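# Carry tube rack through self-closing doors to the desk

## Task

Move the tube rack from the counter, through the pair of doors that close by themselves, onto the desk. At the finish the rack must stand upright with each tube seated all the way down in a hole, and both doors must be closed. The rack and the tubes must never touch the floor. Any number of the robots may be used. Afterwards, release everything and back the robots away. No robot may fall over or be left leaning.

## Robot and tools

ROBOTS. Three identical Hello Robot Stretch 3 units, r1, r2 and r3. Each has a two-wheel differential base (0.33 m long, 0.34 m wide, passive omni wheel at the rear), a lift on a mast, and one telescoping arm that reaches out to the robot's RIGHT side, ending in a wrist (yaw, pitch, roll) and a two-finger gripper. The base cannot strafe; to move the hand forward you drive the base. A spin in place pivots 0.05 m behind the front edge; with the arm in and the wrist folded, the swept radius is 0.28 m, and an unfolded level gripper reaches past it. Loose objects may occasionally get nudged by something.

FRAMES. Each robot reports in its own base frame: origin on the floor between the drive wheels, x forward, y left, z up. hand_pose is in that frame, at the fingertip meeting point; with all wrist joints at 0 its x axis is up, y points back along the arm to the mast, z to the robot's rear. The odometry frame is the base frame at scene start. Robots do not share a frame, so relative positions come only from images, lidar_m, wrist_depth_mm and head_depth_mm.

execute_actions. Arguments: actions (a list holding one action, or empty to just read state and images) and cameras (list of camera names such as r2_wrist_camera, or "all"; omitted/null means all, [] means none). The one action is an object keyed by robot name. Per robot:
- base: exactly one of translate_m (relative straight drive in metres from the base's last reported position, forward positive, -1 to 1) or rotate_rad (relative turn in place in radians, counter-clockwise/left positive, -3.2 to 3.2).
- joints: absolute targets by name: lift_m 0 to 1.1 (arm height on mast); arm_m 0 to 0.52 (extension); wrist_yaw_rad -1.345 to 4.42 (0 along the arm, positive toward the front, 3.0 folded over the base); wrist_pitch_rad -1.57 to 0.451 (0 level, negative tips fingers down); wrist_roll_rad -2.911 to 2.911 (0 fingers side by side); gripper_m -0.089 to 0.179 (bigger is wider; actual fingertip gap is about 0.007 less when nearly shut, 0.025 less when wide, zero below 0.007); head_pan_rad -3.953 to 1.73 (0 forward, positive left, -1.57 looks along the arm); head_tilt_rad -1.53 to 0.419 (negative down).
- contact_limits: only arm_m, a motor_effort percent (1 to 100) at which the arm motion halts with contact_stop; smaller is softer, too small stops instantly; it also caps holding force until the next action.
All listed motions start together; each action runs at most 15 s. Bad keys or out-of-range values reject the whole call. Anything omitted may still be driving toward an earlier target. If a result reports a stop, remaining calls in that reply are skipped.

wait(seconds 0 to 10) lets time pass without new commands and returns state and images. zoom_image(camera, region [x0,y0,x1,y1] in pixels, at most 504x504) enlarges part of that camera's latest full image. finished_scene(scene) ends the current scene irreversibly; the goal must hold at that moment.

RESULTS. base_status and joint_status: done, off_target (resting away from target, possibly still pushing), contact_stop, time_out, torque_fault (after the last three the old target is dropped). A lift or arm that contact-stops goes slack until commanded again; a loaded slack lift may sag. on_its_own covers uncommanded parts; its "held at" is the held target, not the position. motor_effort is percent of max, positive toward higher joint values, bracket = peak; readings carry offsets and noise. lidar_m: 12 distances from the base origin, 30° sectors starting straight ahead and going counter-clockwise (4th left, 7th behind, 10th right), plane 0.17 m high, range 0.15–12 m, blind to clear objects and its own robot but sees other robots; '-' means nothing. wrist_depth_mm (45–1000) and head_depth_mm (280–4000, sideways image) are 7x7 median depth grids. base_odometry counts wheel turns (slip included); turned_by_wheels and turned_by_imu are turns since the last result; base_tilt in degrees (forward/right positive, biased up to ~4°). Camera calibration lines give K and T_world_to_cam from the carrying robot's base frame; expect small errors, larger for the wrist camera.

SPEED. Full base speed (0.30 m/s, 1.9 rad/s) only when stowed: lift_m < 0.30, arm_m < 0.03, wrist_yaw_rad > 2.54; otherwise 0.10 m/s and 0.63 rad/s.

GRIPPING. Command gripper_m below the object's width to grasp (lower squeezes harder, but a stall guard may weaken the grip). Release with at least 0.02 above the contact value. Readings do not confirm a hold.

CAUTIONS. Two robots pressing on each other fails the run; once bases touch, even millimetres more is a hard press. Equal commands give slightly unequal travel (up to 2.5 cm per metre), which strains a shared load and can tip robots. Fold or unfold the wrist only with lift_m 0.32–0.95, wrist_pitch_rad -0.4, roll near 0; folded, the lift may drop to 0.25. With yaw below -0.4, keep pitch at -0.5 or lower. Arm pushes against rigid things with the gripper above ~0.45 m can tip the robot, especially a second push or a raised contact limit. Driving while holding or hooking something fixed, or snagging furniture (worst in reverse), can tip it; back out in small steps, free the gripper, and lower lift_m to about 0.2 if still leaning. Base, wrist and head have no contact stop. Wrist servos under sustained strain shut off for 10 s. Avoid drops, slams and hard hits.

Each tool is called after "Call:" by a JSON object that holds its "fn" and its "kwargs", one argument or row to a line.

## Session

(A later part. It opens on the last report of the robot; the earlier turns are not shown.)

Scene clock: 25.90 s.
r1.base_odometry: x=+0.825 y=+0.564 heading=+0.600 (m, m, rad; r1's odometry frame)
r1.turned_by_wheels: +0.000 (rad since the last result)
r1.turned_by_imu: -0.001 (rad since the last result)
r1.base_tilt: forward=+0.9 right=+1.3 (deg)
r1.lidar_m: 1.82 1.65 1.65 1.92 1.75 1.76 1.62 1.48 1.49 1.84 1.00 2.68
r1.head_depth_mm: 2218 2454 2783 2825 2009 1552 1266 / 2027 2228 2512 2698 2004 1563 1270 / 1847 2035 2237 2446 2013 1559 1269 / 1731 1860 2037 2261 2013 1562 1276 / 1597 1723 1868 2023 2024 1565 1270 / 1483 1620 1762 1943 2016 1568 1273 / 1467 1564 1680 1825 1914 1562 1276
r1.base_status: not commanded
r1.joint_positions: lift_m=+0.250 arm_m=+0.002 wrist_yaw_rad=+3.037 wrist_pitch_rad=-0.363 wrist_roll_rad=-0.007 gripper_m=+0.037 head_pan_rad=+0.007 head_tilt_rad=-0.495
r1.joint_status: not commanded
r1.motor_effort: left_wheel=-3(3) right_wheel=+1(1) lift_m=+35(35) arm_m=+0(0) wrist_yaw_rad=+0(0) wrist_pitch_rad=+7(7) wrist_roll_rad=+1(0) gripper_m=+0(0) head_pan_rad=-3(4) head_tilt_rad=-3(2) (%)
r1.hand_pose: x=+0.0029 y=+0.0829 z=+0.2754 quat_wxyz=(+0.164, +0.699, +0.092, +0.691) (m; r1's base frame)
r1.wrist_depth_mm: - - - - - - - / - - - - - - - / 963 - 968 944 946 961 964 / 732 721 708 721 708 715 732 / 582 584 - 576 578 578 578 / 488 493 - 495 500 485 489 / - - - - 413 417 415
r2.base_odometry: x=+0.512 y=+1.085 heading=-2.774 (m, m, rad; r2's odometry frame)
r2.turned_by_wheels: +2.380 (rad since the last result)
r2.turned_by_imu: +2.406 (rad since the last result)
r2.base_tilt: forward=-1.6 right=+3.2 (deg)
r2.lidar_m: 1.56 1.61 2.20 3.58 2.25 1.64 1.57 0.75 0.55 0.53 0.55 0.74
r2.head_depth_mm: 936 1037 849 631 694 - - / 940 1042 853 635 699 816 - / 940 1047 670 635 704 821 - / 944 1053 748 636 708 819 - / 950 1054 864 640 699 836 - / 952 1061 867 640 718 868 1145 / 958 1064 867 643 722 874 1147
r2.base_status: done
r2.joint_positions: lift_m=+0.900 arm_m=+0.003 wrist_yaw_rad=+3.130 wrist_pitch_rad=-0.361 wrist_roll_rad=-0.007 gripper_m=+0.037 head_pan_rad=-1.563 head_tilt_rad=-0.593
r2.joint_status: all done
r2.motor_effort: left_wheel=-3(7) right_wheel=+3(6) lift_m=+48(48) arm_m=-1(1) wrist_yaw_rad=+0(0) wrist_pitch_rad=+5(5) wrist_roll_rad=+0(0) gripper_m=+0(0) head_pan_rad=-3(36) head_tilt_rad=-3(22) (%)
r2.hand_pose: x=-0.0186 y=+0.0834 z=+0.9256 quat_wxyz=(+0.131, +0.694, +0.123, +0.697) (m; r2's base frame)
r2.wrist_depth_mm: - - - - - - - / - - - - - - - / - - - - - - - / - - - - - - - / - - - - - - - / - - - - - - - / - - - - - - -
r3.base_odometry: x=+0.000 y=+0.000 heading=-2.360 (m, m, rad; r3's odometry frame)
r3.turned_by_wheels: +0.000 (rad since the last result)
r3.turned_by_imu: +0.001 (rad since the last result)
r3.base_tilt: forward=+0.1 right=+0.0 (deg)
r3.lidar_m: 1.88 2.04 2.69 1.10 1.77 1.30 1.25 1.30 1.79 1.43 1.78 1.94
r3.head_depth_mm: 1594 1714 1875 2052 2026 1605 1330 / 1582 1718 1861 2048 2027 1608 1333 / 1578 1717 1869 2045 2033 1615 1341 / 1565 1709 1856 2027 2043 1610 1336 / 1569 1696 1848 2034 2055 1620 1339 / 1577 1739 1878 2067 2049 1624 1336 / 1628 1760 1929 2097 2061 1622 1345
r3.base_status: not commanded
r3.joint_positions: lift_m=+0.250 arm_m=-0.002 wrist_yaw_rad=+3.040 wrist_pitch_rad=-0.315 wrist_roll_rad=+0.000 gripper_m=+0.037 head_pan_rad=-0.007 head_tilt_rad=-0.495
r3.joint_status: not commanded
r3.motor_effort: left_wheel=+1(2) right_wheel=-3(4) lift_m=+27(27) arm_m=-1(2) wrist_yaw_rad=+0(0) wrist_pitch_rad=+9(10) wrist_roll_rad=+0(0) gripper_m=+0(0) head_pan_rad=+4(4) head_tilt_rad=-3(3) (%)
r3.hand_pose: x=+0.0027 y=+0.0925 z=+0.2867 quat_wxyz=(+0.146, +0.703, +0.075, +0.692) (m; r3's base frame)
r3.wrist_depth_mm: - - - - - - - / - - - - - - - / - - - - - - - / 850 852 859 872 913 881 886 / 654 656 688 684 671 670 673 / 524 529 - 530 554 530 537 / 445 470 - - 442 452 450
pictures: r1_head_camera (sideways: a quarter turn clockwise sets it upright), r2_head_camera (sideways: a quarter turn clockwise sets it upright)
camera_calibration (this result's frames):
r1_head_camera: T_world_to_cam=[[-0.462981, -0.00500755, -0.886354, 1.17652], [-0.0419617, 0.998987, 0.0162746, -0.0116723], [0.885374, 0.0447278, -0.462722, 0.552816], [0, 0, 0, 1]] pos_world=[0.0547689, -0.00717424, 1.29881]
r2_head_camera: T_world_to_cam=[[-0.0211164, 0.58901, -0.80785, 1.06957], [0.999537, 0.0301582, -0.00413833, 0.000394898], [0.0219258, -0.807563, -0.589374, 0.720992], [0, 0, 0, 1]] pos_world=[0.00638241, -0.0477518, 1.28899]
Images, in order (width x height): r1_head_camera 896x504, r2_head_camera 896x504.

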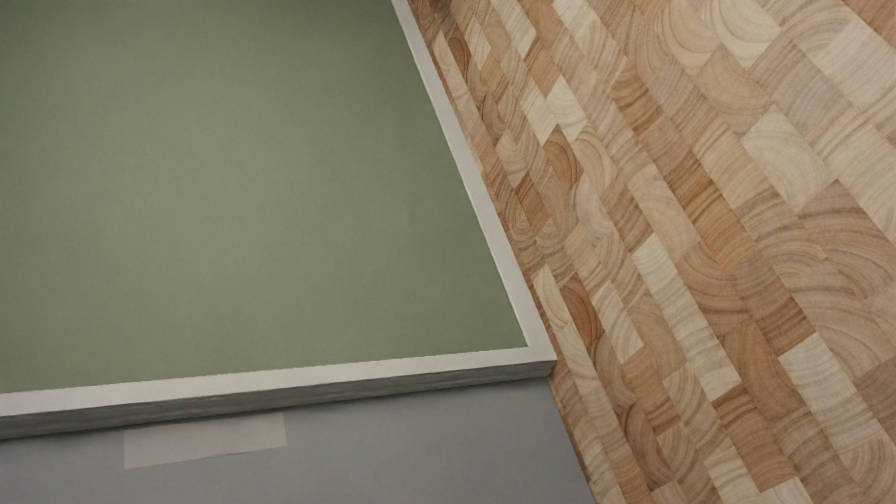

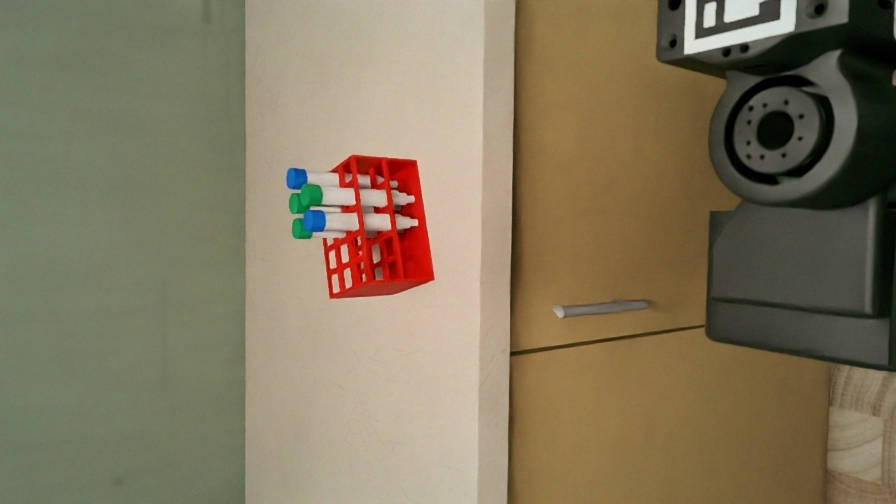

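Call:
{"fn": "execute_actions", "kwargs": {
  "actions": [
    {"r2":{"joints":{"lift_m":0.95,"wrist_yaw_rad":0,"wrist_pitch_rad":-0.4,"gripper_m":0.179}},"r1":{"base":{"translate_m":0.75}}}
  ],
  "cameras": []
}}

Call:
{"fn": "execute_actions", "kwargs": {
  "actions": [
    {"r2":{"joints":{"wrist_pitch_rad":0,"lift_m":0.88}},"r1":{"base":{"rotate_rad":0.74}}}
  ],
  "cameras": []
}}

Call:
{"fn": "execute_actions", "kwargs": {
  "actions": [
    {"r1":{"base":{"translate_m":0.95},"joints":{"head_tilt_rad":-0.9}}}
  ],
  "cameras": ["r2_head_camera","r2_wrist_camera","r1_nav_camera"]
}}

Scene clock: 31.80 s.
r1.base_odometry: x=+1.445 y=+0.988 heading=+0.600 (m, m, rad; r1's odometry frame)
r1.turned_by_wheels: +0.000 (rad since the last result)
r1.turned_by_imu: -0.005 (rad since the last result)
r1.base_tilt: forward=+1.0 right=+1.3 (deg)
r1.lidar_m: 1.18 1.11 1.16 1.33 2.22 2.24 2.26 2.06 0.99 1.00 2.32 1.84
r1.head_depth_mm: 1438 1599 1799 2075 2011 1560 1268 / 1301 1438 1607 1828 1945 1558 1270 / 1195 1304 1452 1616 1781 1566 1271 / 1105 1202 1319 1456 1614 1560 1270 / 1028 1114 1209 1320 1455 1514 1275 / 954 1032 1108 1205 1313 1431 1273 / 895 955 1028 1124 1256 1422 1276
r1.base_status: done
r1.joint_positions: lift_m=+0.250 arm_m=+0.002 wrist_yaw_rad=+3.037 wrist_pitch_rad=-0.363 wrist_roll_rad=-0.007 gripper_m=+0.037 head_pan_rad=+0.007 head_tilt_rad=-0.495
r1.joint_status: not commanded
r1.motor_effort: left_wheel=-3(4) right_wheel=+1(7) lift_m=+35(35) arm_m=+0(0) wrist_yaw_rad=+1(0) wrist_pitch_rad=+7(7) wrist_roll_rad=+1(0) gripper_m=+0(0) head_pan_rad=-3(3) head_tilt_rad=-3(3) (%)
r1.hand_pose: x=+0.0029 y=+0.0828 z=+0.2754 quat_wxyz=(+0.164, +0.699, +0.092, +0.691) (m; r1's base frame)
r1.wrist_depth_mm: - - - - - - 866 / - - - - - - 893 / 947 - 943 944 966 966 883 / 713 719 711 722 717 711 721 / 581 573 - 582 577 580 581 / 486 488 - 494 502 486 485 / - - - - 416 413 418
r2.base_odometry: x=+0.512 y=+1.085 heading=-2.774 (m, m, rad; r2's odometry frame)
r2.turned_by_wheels: +0.000 (rad since the last result)
r2.turned_by_imu: +0.000 (rad since the last result)
r2.base_tilt: forward=-1.6 right=+3.2 (deg)
r2.lidar_m: 1.56 1.62 2.20 3.58 2.25 1.63 1.57 0.75 0.55 0.53 0.55 0.74
r2.head_depth_mm: 937 1038 850 632 663 - - / 936 1042 853 633 681 - - / 940 1047 669 635 - - - / 944 1048 749 636 709 880 1141 / 950 1055 862 638 714 864 1145 / 953 1061 862 641 718 867 1146 / 958 1063 868 642 723 875 1149
r2.base_status: not commanded
r2.joint_positions: lift_m=+0.950 arm_m=+0.003 wrist_yaw_rad=+0.003 wrist_pitch_rad=-0.414 wrist_roll_rad=-0.007 gripper_m=+0.179 head_pan_rad=-1.563 head_tilt_rad=-0.593
r2.joint_status: all done
r2.motor_effort: left_wheel=-3(3) right_wheel=+4(4) lift_m=+47(52) arm_m=-1(1) wrist_yaw_rad=-4(3) wrist_pitch_rad=+5(5) wrist_roll_rad=+0(0) gripper_m=+0(88) head_pan_rad=-3(2) head_tilt_rad=-5(4) (%)
r2.hand_pose: x=-0.0209 y=-0.3728 z=+0.9635 quat_wxyz=(+0.695, +0.147, -0.689, -0.144) (m; r2's base frame)
r2.wrist_depth_mm: 706 736 811 352 817 831 824 / 459 473 457 372 551 581 628 / 344 349 362 371 390 409 419 / 317 321 320 321 332 331 335 / 382 399 395 395 391 390 406 / - 451 452 454 457 461 463 / 526 537 538 539 534 531 544
r3.base_odometry: x=+0.000 y=+0.000 heading=-2.360 (m, m, rad; r3's odometry frame)
r3.turned_by_wheels: +0.000 (rad since the last result)
r3.turned_by_imu: +0.002 (rad since the last result)
r3.base_tilt: forward=+0.1 right=+0.0 (deg)
r3.lidar_m: 1.88 1.00 2.70 2.86 1.77 1.29 1.26 1.30 1.79 1.44 1.79 1.94
r3.head_depth_mm: 1594 1717 1865 2042 2041 1615 1331 / 1581 1719 1870 2052 2030 1609 1322 / 1583 1712 1863 2040 2047 1607 1333 / 1587 1705 1865 2024 2037 1626 1345 / 1575 1700 1850 2026 2048 1617 1340 / 1574 1726 1881 2082 2043 1622 1337 / 1627 1776 1910 2097 2050 1627 1341
r3.base_status: not commanded
r3.joint_positions: lift_m=+0.250 arm_m=-0.002 wrist_yaw_rad=+3.040 wrist_pitch_rad=-0.315 wrist_roll_rad=+0.000 gripper_m=+0.037 head_pan_rad=-0.007 head_tilt_rad=-0.495
r3.joint_status: not commanded
r3.motor_effort: left_wheel=+2(2) right_wheel=-3(3) lift_m=+27(27) arm_m=-2(2) wrist_yaw_rad=+0(0) wrist_pitch_rad=+9(9) wrist_roll_rad=+1(1) gripper_m=+0(0) head_pan_rad=+4(4) head_tilt_rad=-3(3) (%)
r3.hand_pose: x=+0.0027 y=+0.0925 z=+0.2867 quat_wxyz=(+0.146, +0.703, +0.075, +0.692) (m; r3's base frame)
r3.wrist_depth_mm: - - - - - - 882 / - - - - - - - / - - - - - 842 807 / 868 875 880 889 895 834 766 / 650 650 693 693 677 669 663 / 522 532 - 541 552 547 539 / 452 475 - - 442 448 445
pictures: none
No camera images: the call's "cameras" was empty. Leave "cameras" out to get every camera's image.

Scene clock: 33.63 s.
r1.base_odometry: x=+1.445 y=+0.988 heading=+1.340 (m, m, rad; r1's odometry frame)
r1.turned_by_wheels: +0.740 (rad since the last result)
r1.turned_by_imu: +0.737 (rad since the last result)
r1.base_tilt: forward=+0.9 right=+1.4 (deg)
r1.lidar_m: 1.15 1.22 1.62 2.22 2.34 2.11 2.06 0.99 2.28 2.09 1.45 1.11
r1.head_depth_mm: 915 979 1055 1125 1239 1381 1271 / 921 1002 1097 1208 1346 1458 1269 / 926 1009 1105 1218 1358 1470 1269 / 934 1018 1116 1230 1368 1502 1266 / 941 1027 1119 1244 1391 1511 1270 / 949 1038 1134 1253 1410 1514 1273 / 957 1042 1143 1272 1373 1463 1274
r1.base_status: done
r1.joint_positions: lift_m=+0.250 arm_m=+0.002 wrist_yaw_rad=+3.037 wrist_pitch_rad=-0.363 wrist_roll_rad=-0.007 gripper_m=+0.037 head_pan_rad=+0.007 head_tilt_rad=-0.495
r1.joint_status: not commanded
r1.motor_effort: left_wheel=-3(9) right_wheel=+1(7) lift_m=+35(35) arm_m=+0(0) wrist_yaw_rad=+0(1) wrist_pitch_rad=+7(7) wrist_roll_rad=+1(0) gripper_m=+1(1) head_pan_rad=-3(3) head_tilt_rad=-3(3) (%)
r1.hand_pose: x=+0.0029 y=+0.0828 z=+0.2754 quat_wxyz=(+0.164, +0.699, +0.092, +0.691) (m; r1's base frame)
r1.wrist_depth_mm: - - - - - - - / - - - - - - - / 956 - 957 939 945 944 952 / 712 717 725 718 725 723 719 / 570 582 - 573 573 578 586 / 483 490 - 504 497 484 485 / - - - - 417 413 421
r2.base_odometry: x=+0.512 y=+1.085 heading=-2.774 (m, m, rad; r2's odometry frame)
r2.turned_by_wheels: +0.000 (rad since the last result)
r2.turned_by_imu: +0.000 (rad since the last result)
r2.base_tilt: forward=-1.6 right=+3.2 (deg)
r2.lidar_m: 1.56 1.62 2.20 3.58 2.24 1.63 1.57 0.75 0.55 0.53 0.55 0.74
r2.head_depth_mm: 935 1039 849 633 712 790 - / 937 1042 854 633 683 827 - / 939 1045 670 635 670 - - / 945 1051 749 637 706 857 1145 / 948 1055 860 639 715 859 1142 / 954 1064 865 640 717 869 1147 / 957 1065 869 642 722 874 1144
r2.base_status: not commanded
r2.joint_positions: lift_m=+0.880 arm_m=+0.003 wrist_yaw_rad=+0.003 wrist_pitch_rad=-0.023 wrist_roll_rad=-0.007 gripper_m=+0.179 head_pan_rad=-1.563 head_tilt_rad=-0.593
r2.joint_status: all done
r2.motor_effort: left_wheel=-3(3) right_wheel=+3(3) lift_m=+38(40) arm_m=-1(1) wrist_yaw_rad=-4(4) wrist_pitch_rad=+7(7) wrist_roll_rad=+0(0) gripper_m=+0(0) head_pan_rad=-3(3) head_tilt_rad=-4(4) (%)
r2.hand_pose: x=-0.0208 y=-0.4035 z=+0.9889 quat_wxyz=(+0.710, +0.009, -0.704, -0.007) (m; r2's base frame)
r2.wrist_depth_mm: 830 844 828 819 837 852 854 / 849 870 844 853 876 886 867 / 878 869 897 888 936 926 943 / 526 564 472 402 665 696 791 / 359 347 355 366 380 433 413 / - 293 292 295 302 305 307 / 327 328 332 331 338 342 348
r3.base_odometry: x=+0.000 y=+0.000 heading=-2.360 (m, m, rad; r3's odometry frame)
r3.turned_by_wheels: +0.000 (rad since the last result)
r3.turned_by_imu: +0.001 (rad since the last result)
r3.base_tilt: forward=+0.1 right=+0.0 (deg)
r3.lidar_m: 1.88 1.00 1.04 2.87 1.76 1.30 1.25 1.30 1.79 1.44 1.78 1.95
r3.head_depth_mm: 1585 1726 1871 2036 2038 1599 1330 / 1589 1728 1863 2026 2017 1612 1339 / 1574 1712 1858 2033 2044 1618 1335 / 1585 1707 1862 2024 2034 1619 1334 / 1577 1703 1842 2030 2041 1616 1339 / 1570 1736 1889 2081 2048 1620 1342 / 1626 1753 1910 2096 2030 1623 1344
r3.base_status: not commanded
r3.joint_positions: lift_m=+0.250 arm_m=-0.002 wrist_yaw_rad=+3.040 wrist_pitch_rad=-0.315 wrist_roll_rad=+0.000 gripper_m=+0.037 head_pan_rad=-0.007 head_tilt_rad=-0.495
r3.joint_status: not commanded
r3.motor_effort: left_wheel=+2(1) right_wheel=-3(3) lift_m=+27(27) arm_m=-2(2) wrist_yaw_rad=-1(0) wrist_pitch_rad=+10(10) wrist_roll_rad=+0(1) gripper_m=+0(0) head_pan_rad=+4(6) head_tilt_rad=-3(4) (%)
r3.hand_pose: x=+0.0027 y=+0.0925 z=+0.2867 quat_wxyz=(+0.146, +0.703, +0.075, +0.692) (m; r3's base frame)
r3.wrist_depth_mm: - - - - - - - / - - - - - - - / - - - - - 852 780 / 853 879 859 884 881 766 705 / 659 654 692 698 660 672 678 / 523 526 - 530 555 533 534 / 448 470 - - 445 449 446
pictures: none
No camera images: the call's "cameras" was empty. Leave "cameras" out to get every camera's image.

Scene clock: 38.50 s.
r1.base_odometry: x=+1.662 y=+1.912 heading=+1.340 (m, m, rad; r1's odometry frame)
r1.turned_by_wheels: +0.000 (rad since the last result)
r1.turned_by_imu: -0.005 (rad since the last result)
r1.base_tilt: forward=+1.0 right=+1.3 (deg)
r1.lidar_m: 0.21 0.22 0.32 0.57 2.29 3.05 1.89 1.85 2.22 0.39 0.29 0.22
r1.head_depth_mm: - - - - 319 450 822 / - - - - 318 461 853 / - - - - 322 472 890 / - - - - 327 484 934 / - - - - 333 496 981 / - - - - 339 510 1035 / - - - - 345 525 1037
r1.base_status: done
r1.joint_positions: lift_m=+0.250 arm_m=+0.002 wrist_yaw_rad=+3.037 wrist_pitch_rad=-0.363 wrist_roll_rad=-0.007 gripper_m=+0.037 head_pan_rad=+0.007 head_tilt_rad=-0.890
r1.joint_status: all done
r1.motor_effort: left_wheel=-3(4) right_wheel=+1(7) lift_m=+35(35) arm_m=+0(0) wrist_yaw_rad=+0(1) wrist_pitch_rad=+7(7) wrist_roll_rad=+0(1) gripper_m=+0(0) head_pan_rad=-1(3) head_tilt_rad=-6(36) (%)
r1.hand_pose: x=+0.0029 y=+0.0828 z=+0.2754 quat_wxyz=(+0.164, +0.699, +0.092, +0.691) (m; r1's base frame)
r1.wrist_depth_mm: - - - - 537 340 242 / - - - - 574 347 243 / 966 - 971 918 602 346 244 / 709 713 722 722 620 352 246 / 573 578 - 580 549 355 249 / 481 489 - 500 486 362 251 / - - - - 417 367 254
r2.base_odometry: x=+0.512 y=+1.085 heading=-2.774 (m, m, rad; r2's odometry frame)
r2.turned_by_wheels: +0.000 (rad since the last result)
r2.turned_by_imu: +0.000 (rad since the last result)
r2.base_tilt: forward=-1.6 right=+3.3 (deg)
r2.lidar_m: 1.56 1.61 2.21 3.59 2.24 1.63 1.57 0.76 0.55 0.53 0.55 0.74
r2.head_depth_mm: 936 1036 850 633 711 790 - / 938 1044 852 632 682 827 - / 941 1044 668 636 671 - - / 945 1049 748 635 707 856 1144 / 949 1054 861 638 716 860 1147 / 952 1062 866 641 718 868 1149 / 957 1064 869 642 722 876 1155
r2.base_status: not commanded
r2.joint_positions: lift_m=+0.880 arm_m=+0.003 wrist_yaw_rad=+0.003 wrist_pitch_rad=-0.023 wrist_roll_rad=-0.007 gripper_m=+0.179 head_pan_rad=-1.563 head_tilt_rad=-0.593
r2.joint_status: not commanded
r2.motor_effort: left_wheel=-3(4) right_wheel=+3(4) lift_m=+39(38) arm_m=-1(1) wrist_yaw_rad=-3(3) wrist_pitch_rad=+7(7) wrist_roll_rad=+0(0) gripper_m=+1(0) head_pan_rad=-3(3) head_tilt_rad=-4(4) (%)
r2.hand_pose: x=-0.0208 y=-0.4035 z=+0.9889 quat_wxyz=(+0.710, +0.009, -0.704, -0.007) (m; r2's base frame)
r2.wrist_depth_mm: 815 846 833 837 879 857 853 / 876 864 902 889 863 886 893 / 902 880 908 858 904 907 961 / 536 562 468 401 663 704 788 / 356 347 353 368 384 431 418 / - 292 294 299 304 306 309 / 328 329 330 333 339 339 348
r3.base_odometry: x=+0.000 y=+0.000 heading=-2.360 (m, m, rad; r3's odometry frame)
r3.turned_by_wheels: +0.000 (rad since the last result)
r3.turned_by_imu: +0.001 (rad since the last result)
r3.base_tilt: forward=+0.1 right=+0.1 (deg)
r3.lidar_m: 1.88 1.84 2.68 2.86 1.77 1.30 1.25 1.31 1.80 1.43 1.78 1.94
r3.head_depth_mm: 1585 1718 1882 2054 2040 1615 1332 / 1589 1714 1860 2024 2026 1611 1335 / 1580 1712 1865 2056 2055 1619 1336 / 1578 1699 1849 2026 2053 1622 1343 / 1576 1703 1842 2033 2048 1614 1333 / 1570 1727 1881 2091 2044 1611 1340 / 1626 1781 1922 2047 1874 1622 1336
r3.base_status: not commanded
r3.joint_positions: lift_m=+0.250 arm_m=-0.002 wrist_yaw_rad=+3.040 wrist_pitch_rad=-0.315 wrist_roll_rad=+0.000 gripper_m=+0.037 head_pan_rad=-0.007 head_tilt_rad=-0.495
r3.joint_status: not commanded
r3.motor_effort: left_wheel=+2(1) right_wheel=-3(4) lift_m=+27(27) arm_m=-1(2) wrist_yaw_rad=+0(0) wrist_pitch_rad=+9(10) wrist_roll_rad=+0(0) gripper_m=+0(0) head_pan_rad=+4(4) head_tilt_rad=-4(4) (%)
r3.hand_pose: x=+0.0027 y=+0.0925 z=+0.2867 quat_wxyz=(+0.146, +0.703, +0.075, +0.692) (m; r3's base frame)
r3.wrist_depth_mm: - - - - - - - / - - - - - - - / - - - - - - - / 850 880 879 864 873 865 913 / 653 665 688 690 668 659 684 / 531 518 - 535 561 541 536 / 449 476 - - 444 447 450
pictures: r1_nav_camera (sideways: a quarter turn counterclockwise sets it upright), r2_head_camera (sideways: a quarter turn clockwise sets it upright), r2_wrist_camera
camera_calibration (this result's frames):
r1_nav_camera: T_world_to_cam=[[0.744867, 0.067503, 0.66379, -0.828613], [0.0869372, -0.996207, 0.00375167, 0.0481469], [0.661525, 0.0549136, -0.74791, 0.923176], [0, 0, 0, 1]] pos_world=[0.00231682, 0.0532034, 1.2403]
r2_head_camera: T_world_to_cam=[[-0.0211163, 0.58901, -0.80785, 1.06957], [0.999537, 0.0301579, -0.00413833, 0.000394899], [0.0219256, -0.807563, -0.589374, 0.720992], [0, 0, 0, 1]] pos_world=[0.0063824, -0.0477518, 1.28899]
r2_wrist_camera: T_world_to_cam=[[-0.998053, 0.028239, 0.0556093, -0.0709098], [-0.048368, 0.212451, -0.975974, 1.07716], [-0.0393747, -0.976764, -0.210671, -0.0222681], [0, 0, 0, 1]] pos_world=[-0.0195486, -0.248591, 1.05053]
Images, in order (width x height): r1_nav_camera 672x504, r2_head_camera 896x504, r2_wrist_camera 644x364.

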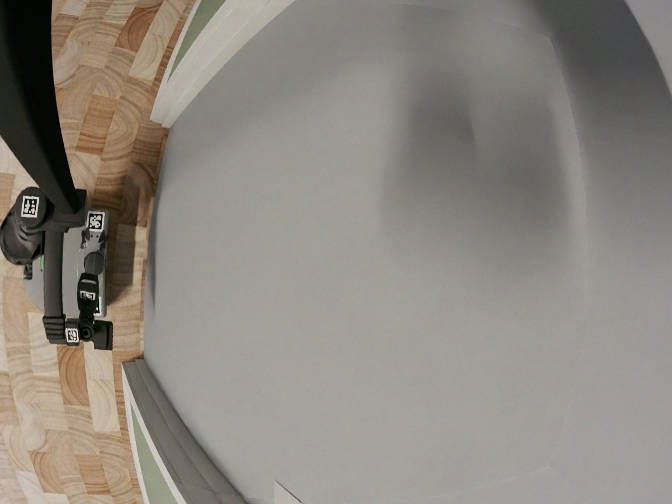

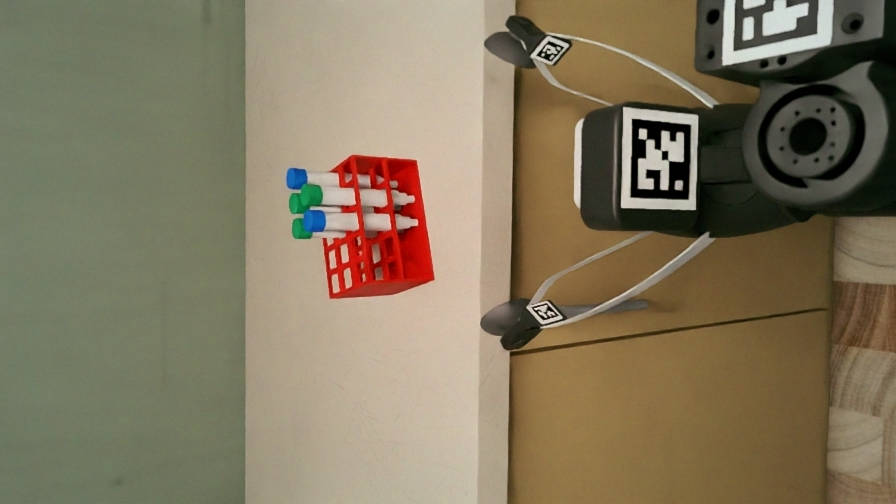

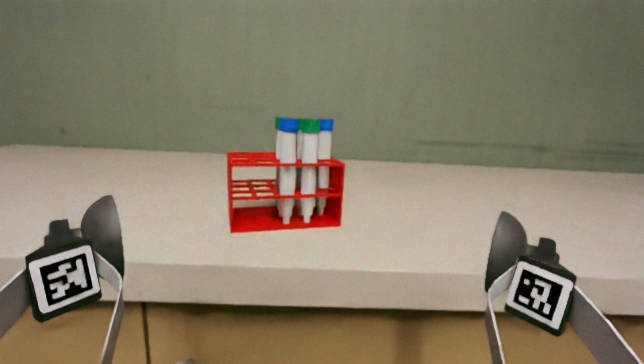

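Call:
{"fn": "execute_actions", "kwargs": {
  "actions": [
    {"r2":{"joints":{"wrist_yaw_rad":0.17,"arm_m":0.15,"lift_m":0.865}},"r1":{"base":{"translate_m":0.5},"joints":{"lift_m":0.31}},"r3":{"base":{"rotate_rad":0.6}}}
  ],
  "cameras": ["r2_head_camera","r2_wrist_camera","r1_nav_camera"]
}}

Scene clock: 44.37 s.
r1.base_odometry: x=+1.777 y=+2.399 heading=+1.340 (m, m, rad; r1's odometry frame)
r1.turned_by_wheels: +0.000 (rad since the last result)
r1.turned_by_imu: -0.085 (rad since the last result)
r1.base_tilt: forward=+0.9 right=+1.4 (deg)
r1.lidar_m: - - 0.15 0.19 2.23 2.97 3.13 1.99 2.27 0.25 0.15 -
r1.head_depth_mm: - - - - - - - / - - - - - - - / - - - - - - - / - - - - - - - / - - - - - - - / - - - - - - - / - - - - - - -
r1.base_status: translate_m off_target (by the wheels' count: +0.4999 of +0.5000)
r1.joint_positions: lift_m=+0.310 arm_m=+0.002 wrist_yaw_rad=+3.038 wrist_pitch_rad=-0.365 wrist_roll_rad=-0.006 gripper_m=+0.037 head_pan_rad=+0.002 head_tilt_rad=-0.917
r1.joint_status: all done
r1.on_its_own: left_wheel is at rest, and its effort (+20) is outside its rest range (-18 to +18)
r1.motor_effort: left_wheel=+20(50) right_wheel=+7(32) lift_m=+40(48) arm_m=+0(1) wrist_yaw_rad=-1(12) wrist_pitch_rad=+8(8) wrist_roll_rad=+0(0) gripper_m=+0(0) head_pan_rad=-1(12) head_tilt_rad=+10(11) (%)
r1.hand_pose: x=+0.0027 y=+0.0827 z=+0.3348 quat_wxyz=(+0.164, +0.699, +0.093, +0.690) (m; r1's base frame)
r1.wrist_depth_mm: - - - 358 147 93 69 / - - - 384 153 95 69 / - - 963 416 157 97 70 / 819 827 780 455 162 99 71 / 665 679 - 614 154 101 72 / 567 553 - 538 144 103 73 / 479 488 - 354 198 104 75
r2.base_odometry: x=+0.512 y=+1.085 heading=-2.774 (m, m, rad; r2's odometry frame)
r2.turned_by_wheels: +0.000 (rad since the last result)
r2.turned_by_imu: +0.000 (rad since the last result)
r2.base_tilt: forward=-1.6 right=+3.3 (deg)
r2.lidar_m: 1.56 1.62 2.20 3.59 2.25 1.63 1.57 0.75 0.55 0.53 0.55 0.74
r2.head_depth_mm: 934 1038 850 657 - 883 1043 / 938 1041 851 657 - 870 1056 / 942 1048 668 682 - 874 1064 / 944 1053 748 637 726 853 1139 / 949 1053 862 638 699 861 1143 / 953 1063 865 640 716 870 1146 / 957 1068 866 642 722 877 1148
r2.base_status: not commanded
r2.joint_positions: lift_m=+0.865 arm_m=+0.150 wrist_yaw_rad=+0.168 wrist_pitch_rad=-0.022 wrist_roll_rad=-0.007 gripper_m=+0.179 head_pan_rad=-1.563 head_tilt_rad=-0.593
r2.joint_status: all done
r2.motor_effort: left_wheel=-3(4) right_wheel=+3(3) lift_m=+38(38) arm_m=+4(4) wrist_yaw_rad=+2(5) wrist_pitch_rad=+7(7) wrist_roll_rad=+0(0) gripper_m=-1(0) head_pan_rad=-3(3) head_tilt_rad=-4(4) (%)
r2.hand_pose: x=+0.0214 y=-0.5467 z=+0.9742 quat_wxyz=(+0.708, +0.067, -0.701, +0.052) (m; r2's base frame)
r2.wrist_depth_mm: 817 771 731 715 686 663 642 / 838 800 749 729 691 677 677 / 871 832 788 761 716 701 695 / 461 497 471 257 250 640 685 / 320 307 295 258 251 383 370 / - 222 224 228 236 238 256 / 169 174 177 180 184 188 192
r3.base_odometry: x=+0.000 y=+0.000 heading=-1.760 (m, m, rad; r3's odometry frame)
r3.turned_by_wheels: +0.600 (rad since the last result)
r3.turned_by_imu: +0.593 (rad since the last result)
r3.base_tilt: forward=+0.1 right=+0.1 (deg)
r3.lidar_m: 1.99 2.92 2.87 1.65 1.28 1.25 1.34 1.91 1.44 1.78 1.91 1.88
r3.head_depth_mm: 1672 1779 1901 2052 2015 1609 1335 / 1718 1869 2028 2146 2019 1606 1333 / 1840 1985 2143 2307 2043 1612 1334 / 1913 2058 2246 2442 2040 1613 1343 / 1988 2164 2371 2541 2055 1616 1340 / 2128 2346 2539 2677 2060 1613 1338 / 2270 2501 2775 2790 2071 1623 1336
r3.base_status: done
r3.joint_positions: lift_m=+0.250 arm_m=-0.002 wrist_yaw_rad=+3.040 wrist_pitch_rad=-0.315 wrist_roll_rad=+0.000 gripper_m=+0.037 head_pan_rad=-0.007 head_tilt_rad=-0.495
r3.joint_status: not commanded
r3.motor_effort: left_wheel=-1(6) right_wheel=+3(11) lift_m=+28(27) arm_m=-1(1) wrist_yaw_rad=+0(1) wrist_pitch_rad=+9(9) wrist_roll_rad=+0(1) gripper_m=+0(0) head_pan_rad=+4(3) head_tilt_rad=-4(4) (%)
r3.hand_pose: x=+0.0027 y=+0.0925 z=+0.2867 quat_wxyz=(+0.146, +0.703, +0.075, +0.692) (m; r3's base frame)
r3.wrist_depth_mm: - - - - - - - / - - - - - - - / - - - - - - - / 861 853 867 852 894 914 899 / 651 660 692 691 664 662 672 / 526 535 - 531 558 538 539 / 448 478 - - 437 440 446
pictures: r1_nav_camera (sideways: a quarter turn counterclockwise sets it upright), r2_head_camera (sideways: a quarter turn clockwise sets it upright), r2_wrist_camera
camera_calibration (this result's frames):
r1_nav_camera: T_world_to_cam=[[0.763114, 0.0643333, 0.643054, -0.801705], [0.0827108, -0.996572, 0.00154729, 0.0510427], [0.640949, 0.0520067, -0.76582, 0.946591], [0, 0, 0, 1]] pos_world=[0.000854308, 0.053215, 1.24038]
r2_head_camera: T_world_to_cam=[[-0.0210944, 0.58902, -0.807843, 1.06956], [0.999538, 0.0301207, -0.00413807, 0.000394562], [0.0218954, -0.807557, -0.589383, 0.721004], [0, 0, 0, 1]] pos_world=[0.00638062, -0.0477517, 1.28899]
r2_wrist_camera: T_world_to_cam=[[-0.989013, -0.136983, 0.055583, -0.114397], [-0.0826608, 0.200718, -0.976155, 1.0897], [0.12256, -0.970025, -0.209836, -0.164189], [0, 0, 0, 1]] pos_world=[-0.00294113, -0.393661, 1.03562]
Images, in order (width x height): r1_nav_camera 672x504, r2_head_camera 896x504, r2_wrist_camera 644x364.

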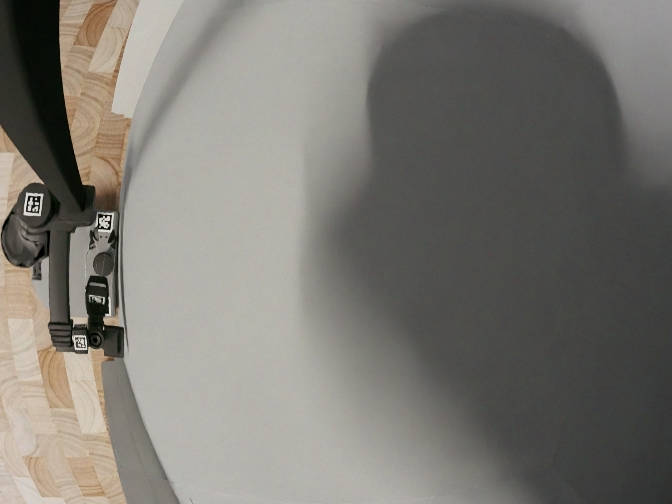

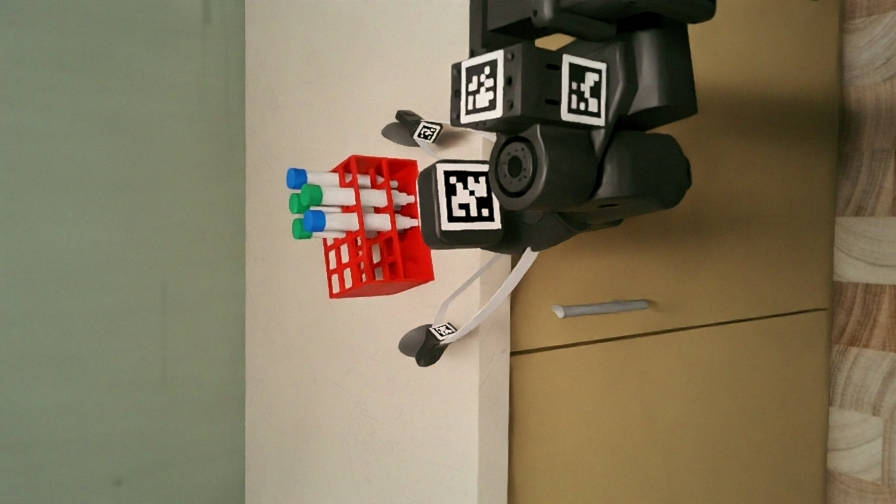

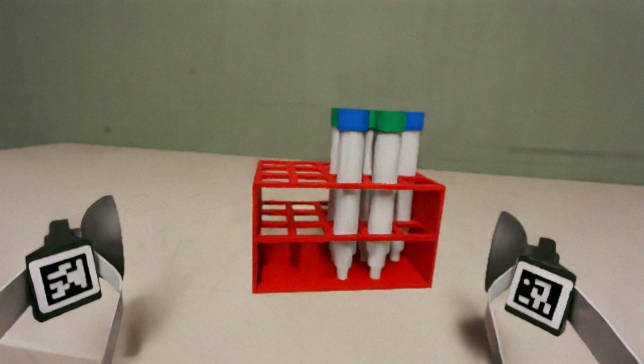

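Call:
{"fn": "execute_actions", "kwargs": {
  "actions": [
    {"r2":{"base":{"translate_m":-0.03},"joints":{"lift_m":0.855}},"r1":{"base":{"translate_m":-0.4},"joints":{"head_tilt_rad":-1.2}},"r3":{"base":{"translate_m":0.9}}}
  ],
  "cameras": []
}}

Call:
{"fn": "execute_actions", "kwargs": {
  "actions": [
    {"r2":{"joints":{"arm_m":0.27}},"r1":{"base":{"rotate_rad":0.2}}}
  ],
  "cameras": ["r2_wrist_camera"]
}}

Call:
{"fn": "execute_actions", "kwargs": {
  "actions": [
    {"r1":{"base":{"translate_m":0.6}}}
  ],
  "cameras": ["r2_head_camera","r1_nav_camera","r3_nav_camera"]
}}

Scene clock: 50.70 s.
r1.base_odometry: x=+1.685 y=+2.010 heading=+1.340 (m, m, rad; r1's odometry frame)
r1.turned_by_wheels: +0.000 (rad since the last result)
r1.turned_by_imu: +0.000 (rad since the last result)
r1.base_tilt: forward=+1.1 right=+1.3 (deg)
r1.lidar_m: 0.45 0.47 0.62 1.30 2.21 2.90 0.77 0.76 2.69 1.64 0.53 0.47
r1.head_depth_mm: 422 527 700 969 1226 1147 1070 / 421 526 698 1028 1250 1173 - / 421 525 696 1026 1251 1176 - / 420 524 691 1020 1260 1184 - / 419 523 690 1013 1262 1173 - / 417 520 686 1005 1264 1168 - / 416 518 684 1002 1267 1169 1096
r1.base_status: done
r1.joint_positions: lift_m=+0.310 arm_m=+0.002 wrist_yaw_rad=+3.038 wrist_pitch_rad=-0.365 wrist_roll_rad=-0.006 gripper_m=+0.037 head_pan_rad=+0.003 head_tilt_rad=-1.186
r1.joint_status: all done
r1.motor_effort: left_wheel=-1(15) right_wheel=+0(6) lift_m=+40(40) arm_m=+0(0) wrist_yaw_rad=-1(1) wrist_pitch_rad=+8(8) wrist_roll_rad=+0(0) gripper_m=+0(0) head_pan_rad=-1(1) head_tilt_rad=-8(36) (%)
r1.hand_pose: x=+0.0027 y=+0.0827 z=+0.3348 quat_wxyz=(+0.164, +0.699, +0.093, +0.690) (m; r1's base frame)
r1.wrist_depth_mm: - - - - 841 576 466 / - - - - 846 612 468 / - - - - 873 648 481 / 824 818 814 828 789 668 485 / 669 671 - 675 668 644 494 / 559 551 - 560 573 556 504 / 478 493 - 509 474 481 471
r2.base_odometry: x=+0.540 y=+1.096 heading=-2.774 (m, m, rad; r2's odometry frame)
r2.turned_by_wheels: +0.000 (rad since the last result)
r2.turned_by_imu: -0.001 (rad since the last result)
r2.base_tilt: forward=-1.6 right=+3.3 (deg)
r2.lidar_m: 1.59 1.65 2.24 3.58 2.20 1.60 1.54 0.75 0.55 0.53 0.55 0.74
r2.head_depth_mm: 934 1039 849 657 - 885 1044 / 937 1043 854 656 - 893 1053 / 942 1047 854 677 - 879 1070 / 947 1052 650 643 727 854 1141 / 950 1057 863 637 701 861 1144 / 952 1063 865 640 718 869 1146 / 957 1067 869 642 723 875 1147
r2.base_status: done
r2.joint_positions: lift_m=+0.855 arm_m=+0.150 wrist_yaw_rad=+0.168 wrist_pitch_rad=-0.022 wrist_roll_rad=-0.007 gripper_m=+0.179 head_pan_rad=-1.563 head_tilt_rad=-0.593
r2.joint_status: all done
r2.motor_effort: left_wheel=-3(6) right_wheel=+3(6) lift_m=+39(38) arm_m=+3(3) wrist_yaw_rad=+1(1) wrist_pitch_rad=+7(7) wrist_roll_rad=+0(0) gripper_m=+0(0) head_pan_rad=-3(2) head_tilt_rad=-4(3) (%)
r2.hand_pose: x=+0.0214 y=-0.5467 z=+0.9642 quat_wxyz=(+0.708, +0.067, -0.701, +0.052) (m; r2's base frame)
r2.wrist_depth_mm: 792 786 758 710 696 655 631 / 842 826 753 739 697 708 657 / 858 812 780 220 727 711 686 / 427 454 423 229 468 577 630 / 294 282 283 243 291 351 343 / - 203 209 214 220 220 237 / 162 160 163 167 170 172 177
r3.base_odometry: x=-0.169 y=-0.884 heading=-1.760 (m, m, rad; r3's odometry frame)
r3.turned_by_wheels: +0.000 (rad since the last result)
r3.turned_by_imu: +0.000 (rad since the last result)
r3.base_tilt: forward=+0.2 right=+0.0 (deg)
r3.lidar_m: 0.76 1.76 2.36 2.50 2.03 1.99 2.12 2.13 1.97 1.51 1.15 0.76
r3.head_depth_mm: 631 1098 1178 1272 1393 1491 1088 / 1061 1149 1253 1361 1488 1570 1118 / 1133 689 748 831 935 913 861 / 1156 1248 1351 1484 1649 1617 1303 / 1195 1305 1428 1585 1772 1613 1336 / 1274 1404 1537 1725 1900 1619 1335 / 1366 1504 1674 1891 1988 1623 1335
r3.base_status: done
r3.joint_positions: lift_m=+0.250 arm_m=-0.002 wrist_yaw_rad=+3.040 wrist_pitch_rad=-0.315 wrist_roll_rad=+0.000 gripper_m=+0.037 head_pan_rad=-0.007 head_tilt_rad=-0.495
r3.joint_status: not commanded
r3.motor_effort: left_wheel=-2(5) right_wheel=+3(13) lift_m=+27(28) arm_m=-2(2) wrist_yaw_rad=+0(0) wrist_pitch_rad=+9(9) wrist_roll_rad=+0(0) gripper_m=+0(0) head_pan_rad=+3(3) head_tilt_rad=-3(3) (%)
r3.hand_pose: x=+0.0027 y=+0.0925 z=+0.2867 quat_wxyz=(+0.146, +0.703, +0.075, +0.692) (m; r3's base frame)
r3.wrist_depth_mm: - - - - - - - / - - - - - - - / - - - - - - - / 853 860 880 880 903 891 898 / 648 649 689 705 655 668 672 / 528 523 - 539 553 534 536 / 444 469 - - 444 448 448
pictures: none
No camera images: the call's "cameras" was empty. Leave "cameras" out to get every camera's image.

Scene clock: 52.83 s.
r1.base_odometry: x=+1.685 y=+2.010 heading=+1.540 (m, m, rad; r1's odometry frame)
r1.turned_by_wheels: +0.200 (rad since the last result)
r1.turned_by_imu: +0.199 (rad since the last result)
r1.base_tilt: forward=+1.0 right=+1.4 (deg)
r1.lidar_m: 0.45 0.50 0.65 2.16 2.38 2.78 0.76 2.69 2.18 0.89 0.53 0.45
r1.head_depth_mm: 400 493 636 901 1220 1149 1070 / 409 505 657 944 1253 1176 - / 418 519 684 990 1253 1179 - / 427 533 705 1042 1262 1177 - / 436 547 733 1102 1266 1174 - / 447 564 759 1170 1267 1166 - / 457 580 790 1147 1264 1167 1092
r1.base_status: done
r1.joint_positions: lift_m=+0.310 arm_m=+0.002 wrist_yaw_rad=+3.038 wrist_pitch_rad=-0.365 wrist_roll_rad=-0.006 gripper_m=+0.037 head_pan_rad=+0.003 head_tilt_rad=-1.186
r1.joint_status: not commanded
r1.motor_effort: left_wheel=-3(6) right_wheel=+2(4) lift_m=+40(40) arm_m=+0(0) wrist_yaw_rad=+0(1) wrist_pitch_rad=+8(8) wrist_roll_rad=+0(0) gripper_m=+1(0) head_pan_rad=-1(1) head_tilt_rad=-9(8) (%)
r1.hand_pose: x=+0.0027 y=+0.0827 z=+0.3348 quat_wxyz=(+0.164, +0.699, +0.093, +0.690) (m; r1's base frame)
r1.wrist_depth_mm: - - - - - 721 514 / - - - - - 716 532 / - - - - - 720 577 / 831 817 821 820 819 707 572 / 662 671 - 648 656 663 570 / 559 554 - 552 578 554 543 / 479 490 - 502 482 476 477
r2.base_odometry: x=+0.540 y=+1.096 heading=-2.774 (m, m, rad; r2's odometry frame)
r2.turned_by_wheels: +0.000 (rad since the last result)
r2.turned_by_imu: +0.000 (rad since the last result)
r2.base_tilt: forward=-1.6 right=+3.3 (deg)
r2.lidar_m: 1.59 1.65 2.24 3.58 2.20 1.60 1.54 0.75 0.55 0.53 0.55 0.74
r2.head_depth_mm: 936 1039 850 - 697 836 1044 / 938 1043 896 - 716 842 1053 / 942 1044 876 - 720 850 1065 / 945 1054 668 616 708 853 1140 / 947 1059 885 639 701 860 1146 / 952 1060 864 640 718 866 1146 / 957 1065 869 642 723 874 1150
r2.base_status: not commanded
r2.joint_positions: lift_m=+0.855 arm_m=+0.270 wrist_yaw_rad=+0.170 wrist_pitch_rad=-0.022 wrist_roll_rad=-0.007 gripper_m=+0.179 head_pan_rad=-1.563 head_tilt_rad=-0.593
r2.joint_status: all done
r2.motor_effort: left_wheel=-3(3) right_wheel=+2(3) lift_m=+38(39) arm_m=+4(3) wrist_yaw_rad=+0(1) wrist_pitch_rad=+7(7) wrist_roll_rad=+0(0) gripper_m=+0(0) head_pan_rad=-3(2) head_tilt_rad=-4(4) (%)
r2.hand_pose: x=+0.0217 y=-0.6667 z=+0.9642 quat_wxyz=(+0.708, +0.068, -0.701, +0.052) (m; r2's base frame)
r2.wrist_depth_mm: 676 648 616 595 566 548 529 / 699 662 648 600 598 574 552 / 718 697 669 127 586 592 566 / 424 439 159 132 424 573 570 / 291 153 190 137 162 349 339 / - 166 180 140 159 218 236 / 157 156 157 154 163 172 176
r3.base_odometry: x=-0.169 y=-0.884 heading=-1.760 (m, m, rad; r3's odometry frame)
r3.turned_by_wheels: +0.000 (rad since the last result)
r3.turned_by_imu: +0.001 (rad since the last result)
r3.base_tilt: forward=+0.1 right=+0.0 (deg)
r3.lidar_m: 0.73 1.77 2.36 2.51 2.03 1.99 2.12 2.12 1.96 1.50 1.15 0.76
r3.head_depth_mm: 635 1100 1182 1275 1389 1481 1088 / 1061 1152 1251 1357 1480 1570 1087 / 1126 1222 715 789 1548 902 840 / 1148 1243 1354 1493 1658 1614 1335 / 1196 1300 1419 1581 1764 1622 1338 / 1279 1406 1536 1727 1906 1626 1335 / 1365 1508 1675 1890 1997 1613 1335
r3.base_status: not commanded
r3.joint_positions: lift_m=+0.250 arm_m=-0.002 wrist_yaw_rad=+3.040 wrist_pitch_rad=-0.315 wrist_roll_rad=+0.000 gripper_m=+0.037 head_pan_rad=-0.007 head_tilt_rad=-0.495
r3.joint_status: not commanded
r3.motor_effort: left_wheel=-1(1) right_wheel=+2(2) lift_m=+27(27) arm_m=-2(2) wrist_yaw_rad=+0(0) wrist_pitch_rad=+9(9) wrist_roll_rad=+0(0) gripper_m=+1(0) head_pan_rad=+5(4) head_tilt_rad=-3(3) (%)
r3.hand_pose: x=+0.0027 y=+0.0925 z=+0.2867 quat_wxyz=(+0.146, +0.703, +0.075, +0.692) (m; r3's base frame)
r3.wrist_depth_mm: - - - - - - - / - - - - - - - / - - - - - - - / 857 883 869 881 870 892 893 / 657 656 701 694 667 668 679 / 524 526 - 532 549 539 551 / 447 472 - - 442 446 450
pictures: r2_wrist_camera
camera_calibration (this result's frames):
r2_wrist_camera: T_world_to_cam=[[-0.98886, -0.138087, 0.055576, -0.130724], [-0.0828561, 0.200454, -0.976193, 1.10394], [0.12366, -0.969923, -0.209662, -0.282783], [0, 0, 0, 1]] pos_world=[-0.00283066, -0.513619, 1.02564]
Images, in order (width x height): r2_wrist_camera 644x364.

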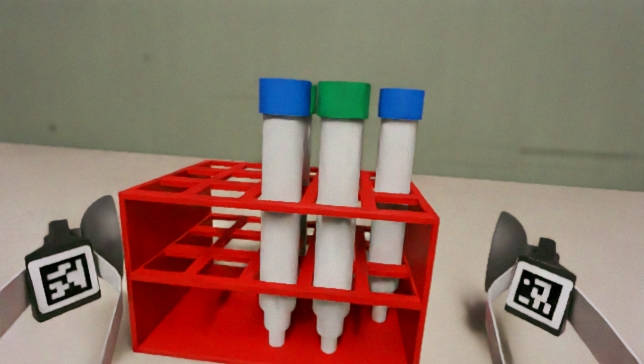

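Scene clock: 59.80 s.
r1.base_odometry: x=+1.704 y=+2.609 heading=+1.540 (m, m, rad; r1's odometry frame)
r1.turned_by_wheels: +0.001 (rad since the last result)
r1.turned_by_imu: -0.179 (rad since the last result)
r1.base_tilt: forward=+0.9 right=+1.3 (deg)
r1.lidar_m: - - 0.15 0.20 2.16 2.95 1.16 1.19 2.35 0.21 0.15 -
r1.head_depth_mm: - - - - - 1131 1075 / - - - - - - 1079 / - - - - - - - / - - - - - - - / - - - - - 438 - / - - - - - 1134 - / - - - - - 1138 1097
r1.base_status: translate_m off_target (by the wheels' count: +0.5997 of +0.6000)
r1.joint_positions: lift_m=+0.310 arm_m=+0.002 wrist_yaw_rad=+3.039 wrist_pitch_rad=-0.364 wrist_roll_rad=-0.006 gripper_m=+0.037 head_pan_rad=+0.000 head_tilt_rad=-1.205
r1.joint_status: not commanded
r1.on_its_own: left_wheel is at rest, and its effort (+36) is outside its rest range (-18 to +18)
r1.motor_effort: left_wheel=+36(50) right_wheel=+16(35) lift_m=+40(41) arm_m=+0(0) wrist_yaw_rad=-2(37) wrist_pitch_rad=+8(8) wrist_roll_rad=+0(0) gripper_m=+1(0) head_pan_rad=+0(1) head_tilt_rad=+3(8) (%)
r1.hand_pose: x=+0.0023 y=+0.0828 z=+0.3349 quat_wxyz=(+0.164, +0.699, +0.093, +0.690) (m; r1's base frame)
r1.wrist_depth_mm: - - - 388 146 90 65 / - - - 416 150 92 66 / - - - 449 155 93 67 / 829 810 785 495 159 95 68 / 661 661 - 610 150 96 69 / 560 552 - 536 139 98 69 / 475 487 - 365 194 99 70
r2.base_odometry: x=+0.540 y=+1.096 heading=-2.774 (m, m, rad; r2's odometry frame)
r2.turned_by_wheels: +0.000 (rad since the last result)
r2.turned_by_imu: -0.001 (rad since the last result)
r2.base_tilt: forward=-1.7 right=+3.3 (deg)
r2.lidar_m: 1.59 1.65 2.24 3.57 2.20 1.60 1.54 0.75 0.55 0.53 0.55 0.74
r2.head_depth_mm: 936 1039 851 - 698 837 1046 / 938 1044 898 - 716 842 1054 / 940 1044 878 - 721 850 1065 / 947 1055 688 617 708 853 1144 / 951 1054 884 639 702 861 1142 / 952 1060 863 640 717 868 1143 / 960 1067 868 640 721 876 1148
r2.base_status: not commanded
r2.joint_positions: lift_m=+0.855 arm_m=+0.270 wrist_yaw_rad=+0.170 wrist_pitch_rad=-0.022 wrist_roll_rad=-0.007 gripper_m=+0.179 head_pan_rad=-1.563 head_tilt_rad=-0.593
r2.joint_status: not commanded
r2.motor_effort: left_wheel=-2(2) right_wheel=+3(3) lift_m=+38(38) arm_m=+4(4) wrist_yaw_rad=+0(1) wrist_pitch_rad=+7(7) wrist_roll_rad=+0(0) gripper_m=+2(0) head_pan_rad=-3(3) head_tilt_rad=-3(4) (%)
r2.hand_pose: x=+0.0217 y=-0.6667 z=+0.9642 quat_wxyz=(+0.708, +0.068, -0.701, +0.052) (m; r2's base frame)
r2.wrist_depth_mm: 671 650 632 596 586 553 543 / 676 662 631 594 594 570 547 / 717 695 669 127 602 587 566 / 427 436 158 132 424 576 584 / 291 153 190 137 161 347 342 / - 167 181 141 160 219 235 / 156 156 157 153 164 172 176
r3.base_odometry: x=-0.169 y=-0.884 heading=-1.760 (m, m, rad; r3's odometry frame)
r3.turned_by_wheels: +0.000 (rad since the last result)
r3.turned_by_imu: +0.002 (rad since the last result)
r3.base_tilt: forward=+0.1 right=+0.0 (deg)
r3.lidar_m: 1.15 1.76 2.35 2.50 2.02 1.99 2.11 2.12 1.96 1.51 1.15 1.14
r3.head_depth_mm: 954 1101 1184 1273 1335 1415 1263 / 1071 1147 1221 1325 1206 1416 1296 / 1140 1234 1333 1450 1594 1610 1332 / 1152 1250 1356 1497 1658 1610 1341 / 1198 1300 1429 1579 1768 1617 1334 / 1275 1396 1533 1732 1901 1622 1337 / 1358 1502 1663 1884 1985 1628 1348
r3.base_status: not commanded
r3.joint_positions: lift_m=+0.250 arm_m=-0.002 wrist_yaw_rad=+3.040 wrist_pitch_rad=-0.315 wrist_roll_rad=+0.000 gripper_m=+0.037 head_pan_rad=-0.007 head_tilt_rad=-0.495
r3.joint_status: not commanded
r3.motor_effort: left_wheel=-2(1) right_wheel=+2(3) lift_m=+28(27) arm_m=-1(2) wrist_yaw_rad=+0(1) wrist_pitch_rad=+9(9) wrist_roll_rad=+0(0) gripper_m=+0(1) head_pan_rad=+5(4) head_tilt_rad=-3(3) (%)
r3.hand_pose: x=+0.0027 y=+0.0925 z=+0.2867 quat_wxyz=(+0.146, +0.703, +0.075, +0.692) (m; r3's base frame)
r3.wrist_depth_mm: - - - - - - - / - - - - - - - / - - - - - - - / 846 869 893 876 895 876 882 / 647 658 702 706 667 672 683 / 524 526 - 526 560 535 543 / 442 465 - - 447 447 453
pictures: r1_nav_camera (sideways: a quarter turn counterclockwise sets it upright), r2_head_camera (sideways: a quarter turn clockwise sets it upright), r3_nav_camera (sideways: a quarter turn counterclockwise sets it upright)
camera_calibration (this result's frames):
r1_nav_camera: T_world_to_cam=[[0.914542, 0.0625099, 0.399632, -0.485524], [0.077444, -0.996769, -0.0213142, 0.0808342], [0.397008, 0.0504419, -0.916428, 1.14384], [0, 0, 0, 1]] pos_world=[-0.0163408, 0.0532259, 1.244]
r2_head_camera: T_world_to_cam=[[-0.02109, 0.589025, -0.807839, 1.06955], [0.999538, 0.0301133, -0.00413793, 0.000394371], [0.0218894, -0.807553, -0.589388, 0.721011], [0, 0, 0, 1]] pos_world=[0.00638026, -0.0477516, 1.28898]
r3_nav_camera: T_world_to_cam=[[0.522525, -0.0436235, 0.851507, -1.06242], [0.0132257, -0.998155, -0.0592523, 0.129784], [0.852521, 0.0422226, -0.520984, 0.625562], [0, 0, 0, 1]] pos_world=[0.0201205, 0.0567852, 1.23826]
Images, in order (width x height): r1_nav_camera 672x504, r2_head_camera 896x504, r3_nav_camera 672x504.

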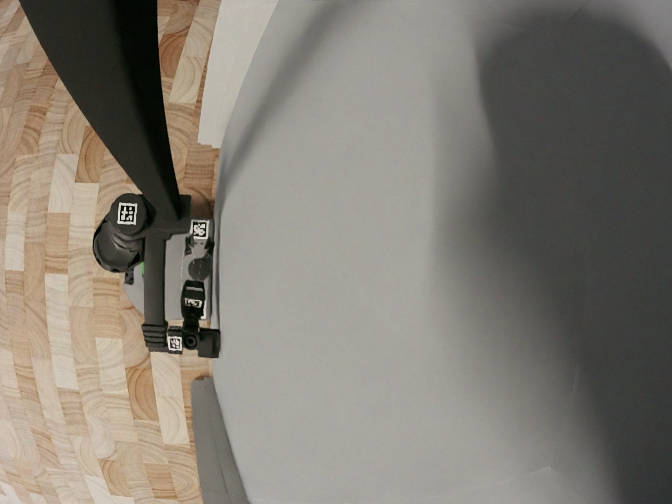

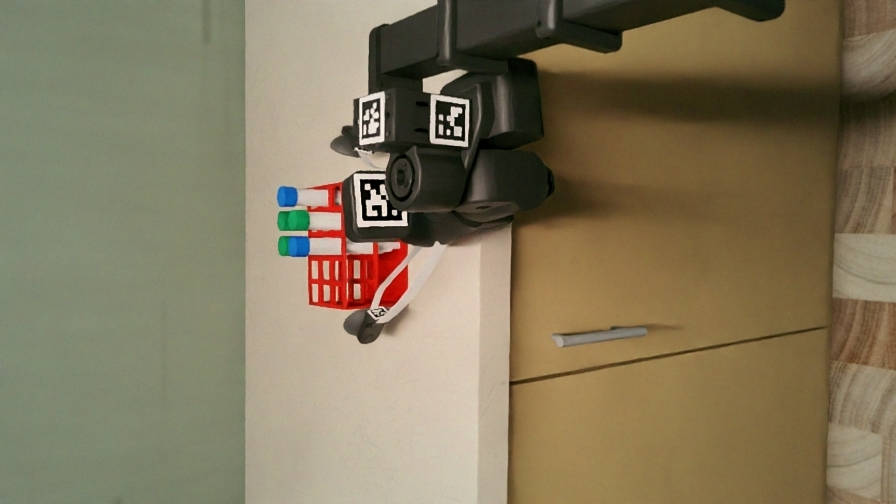

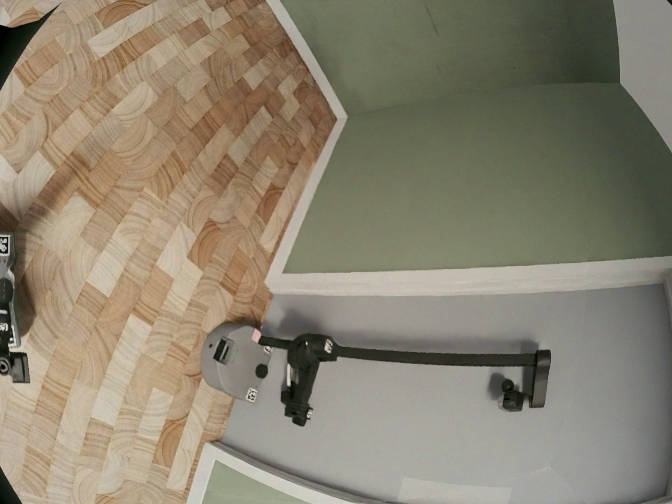

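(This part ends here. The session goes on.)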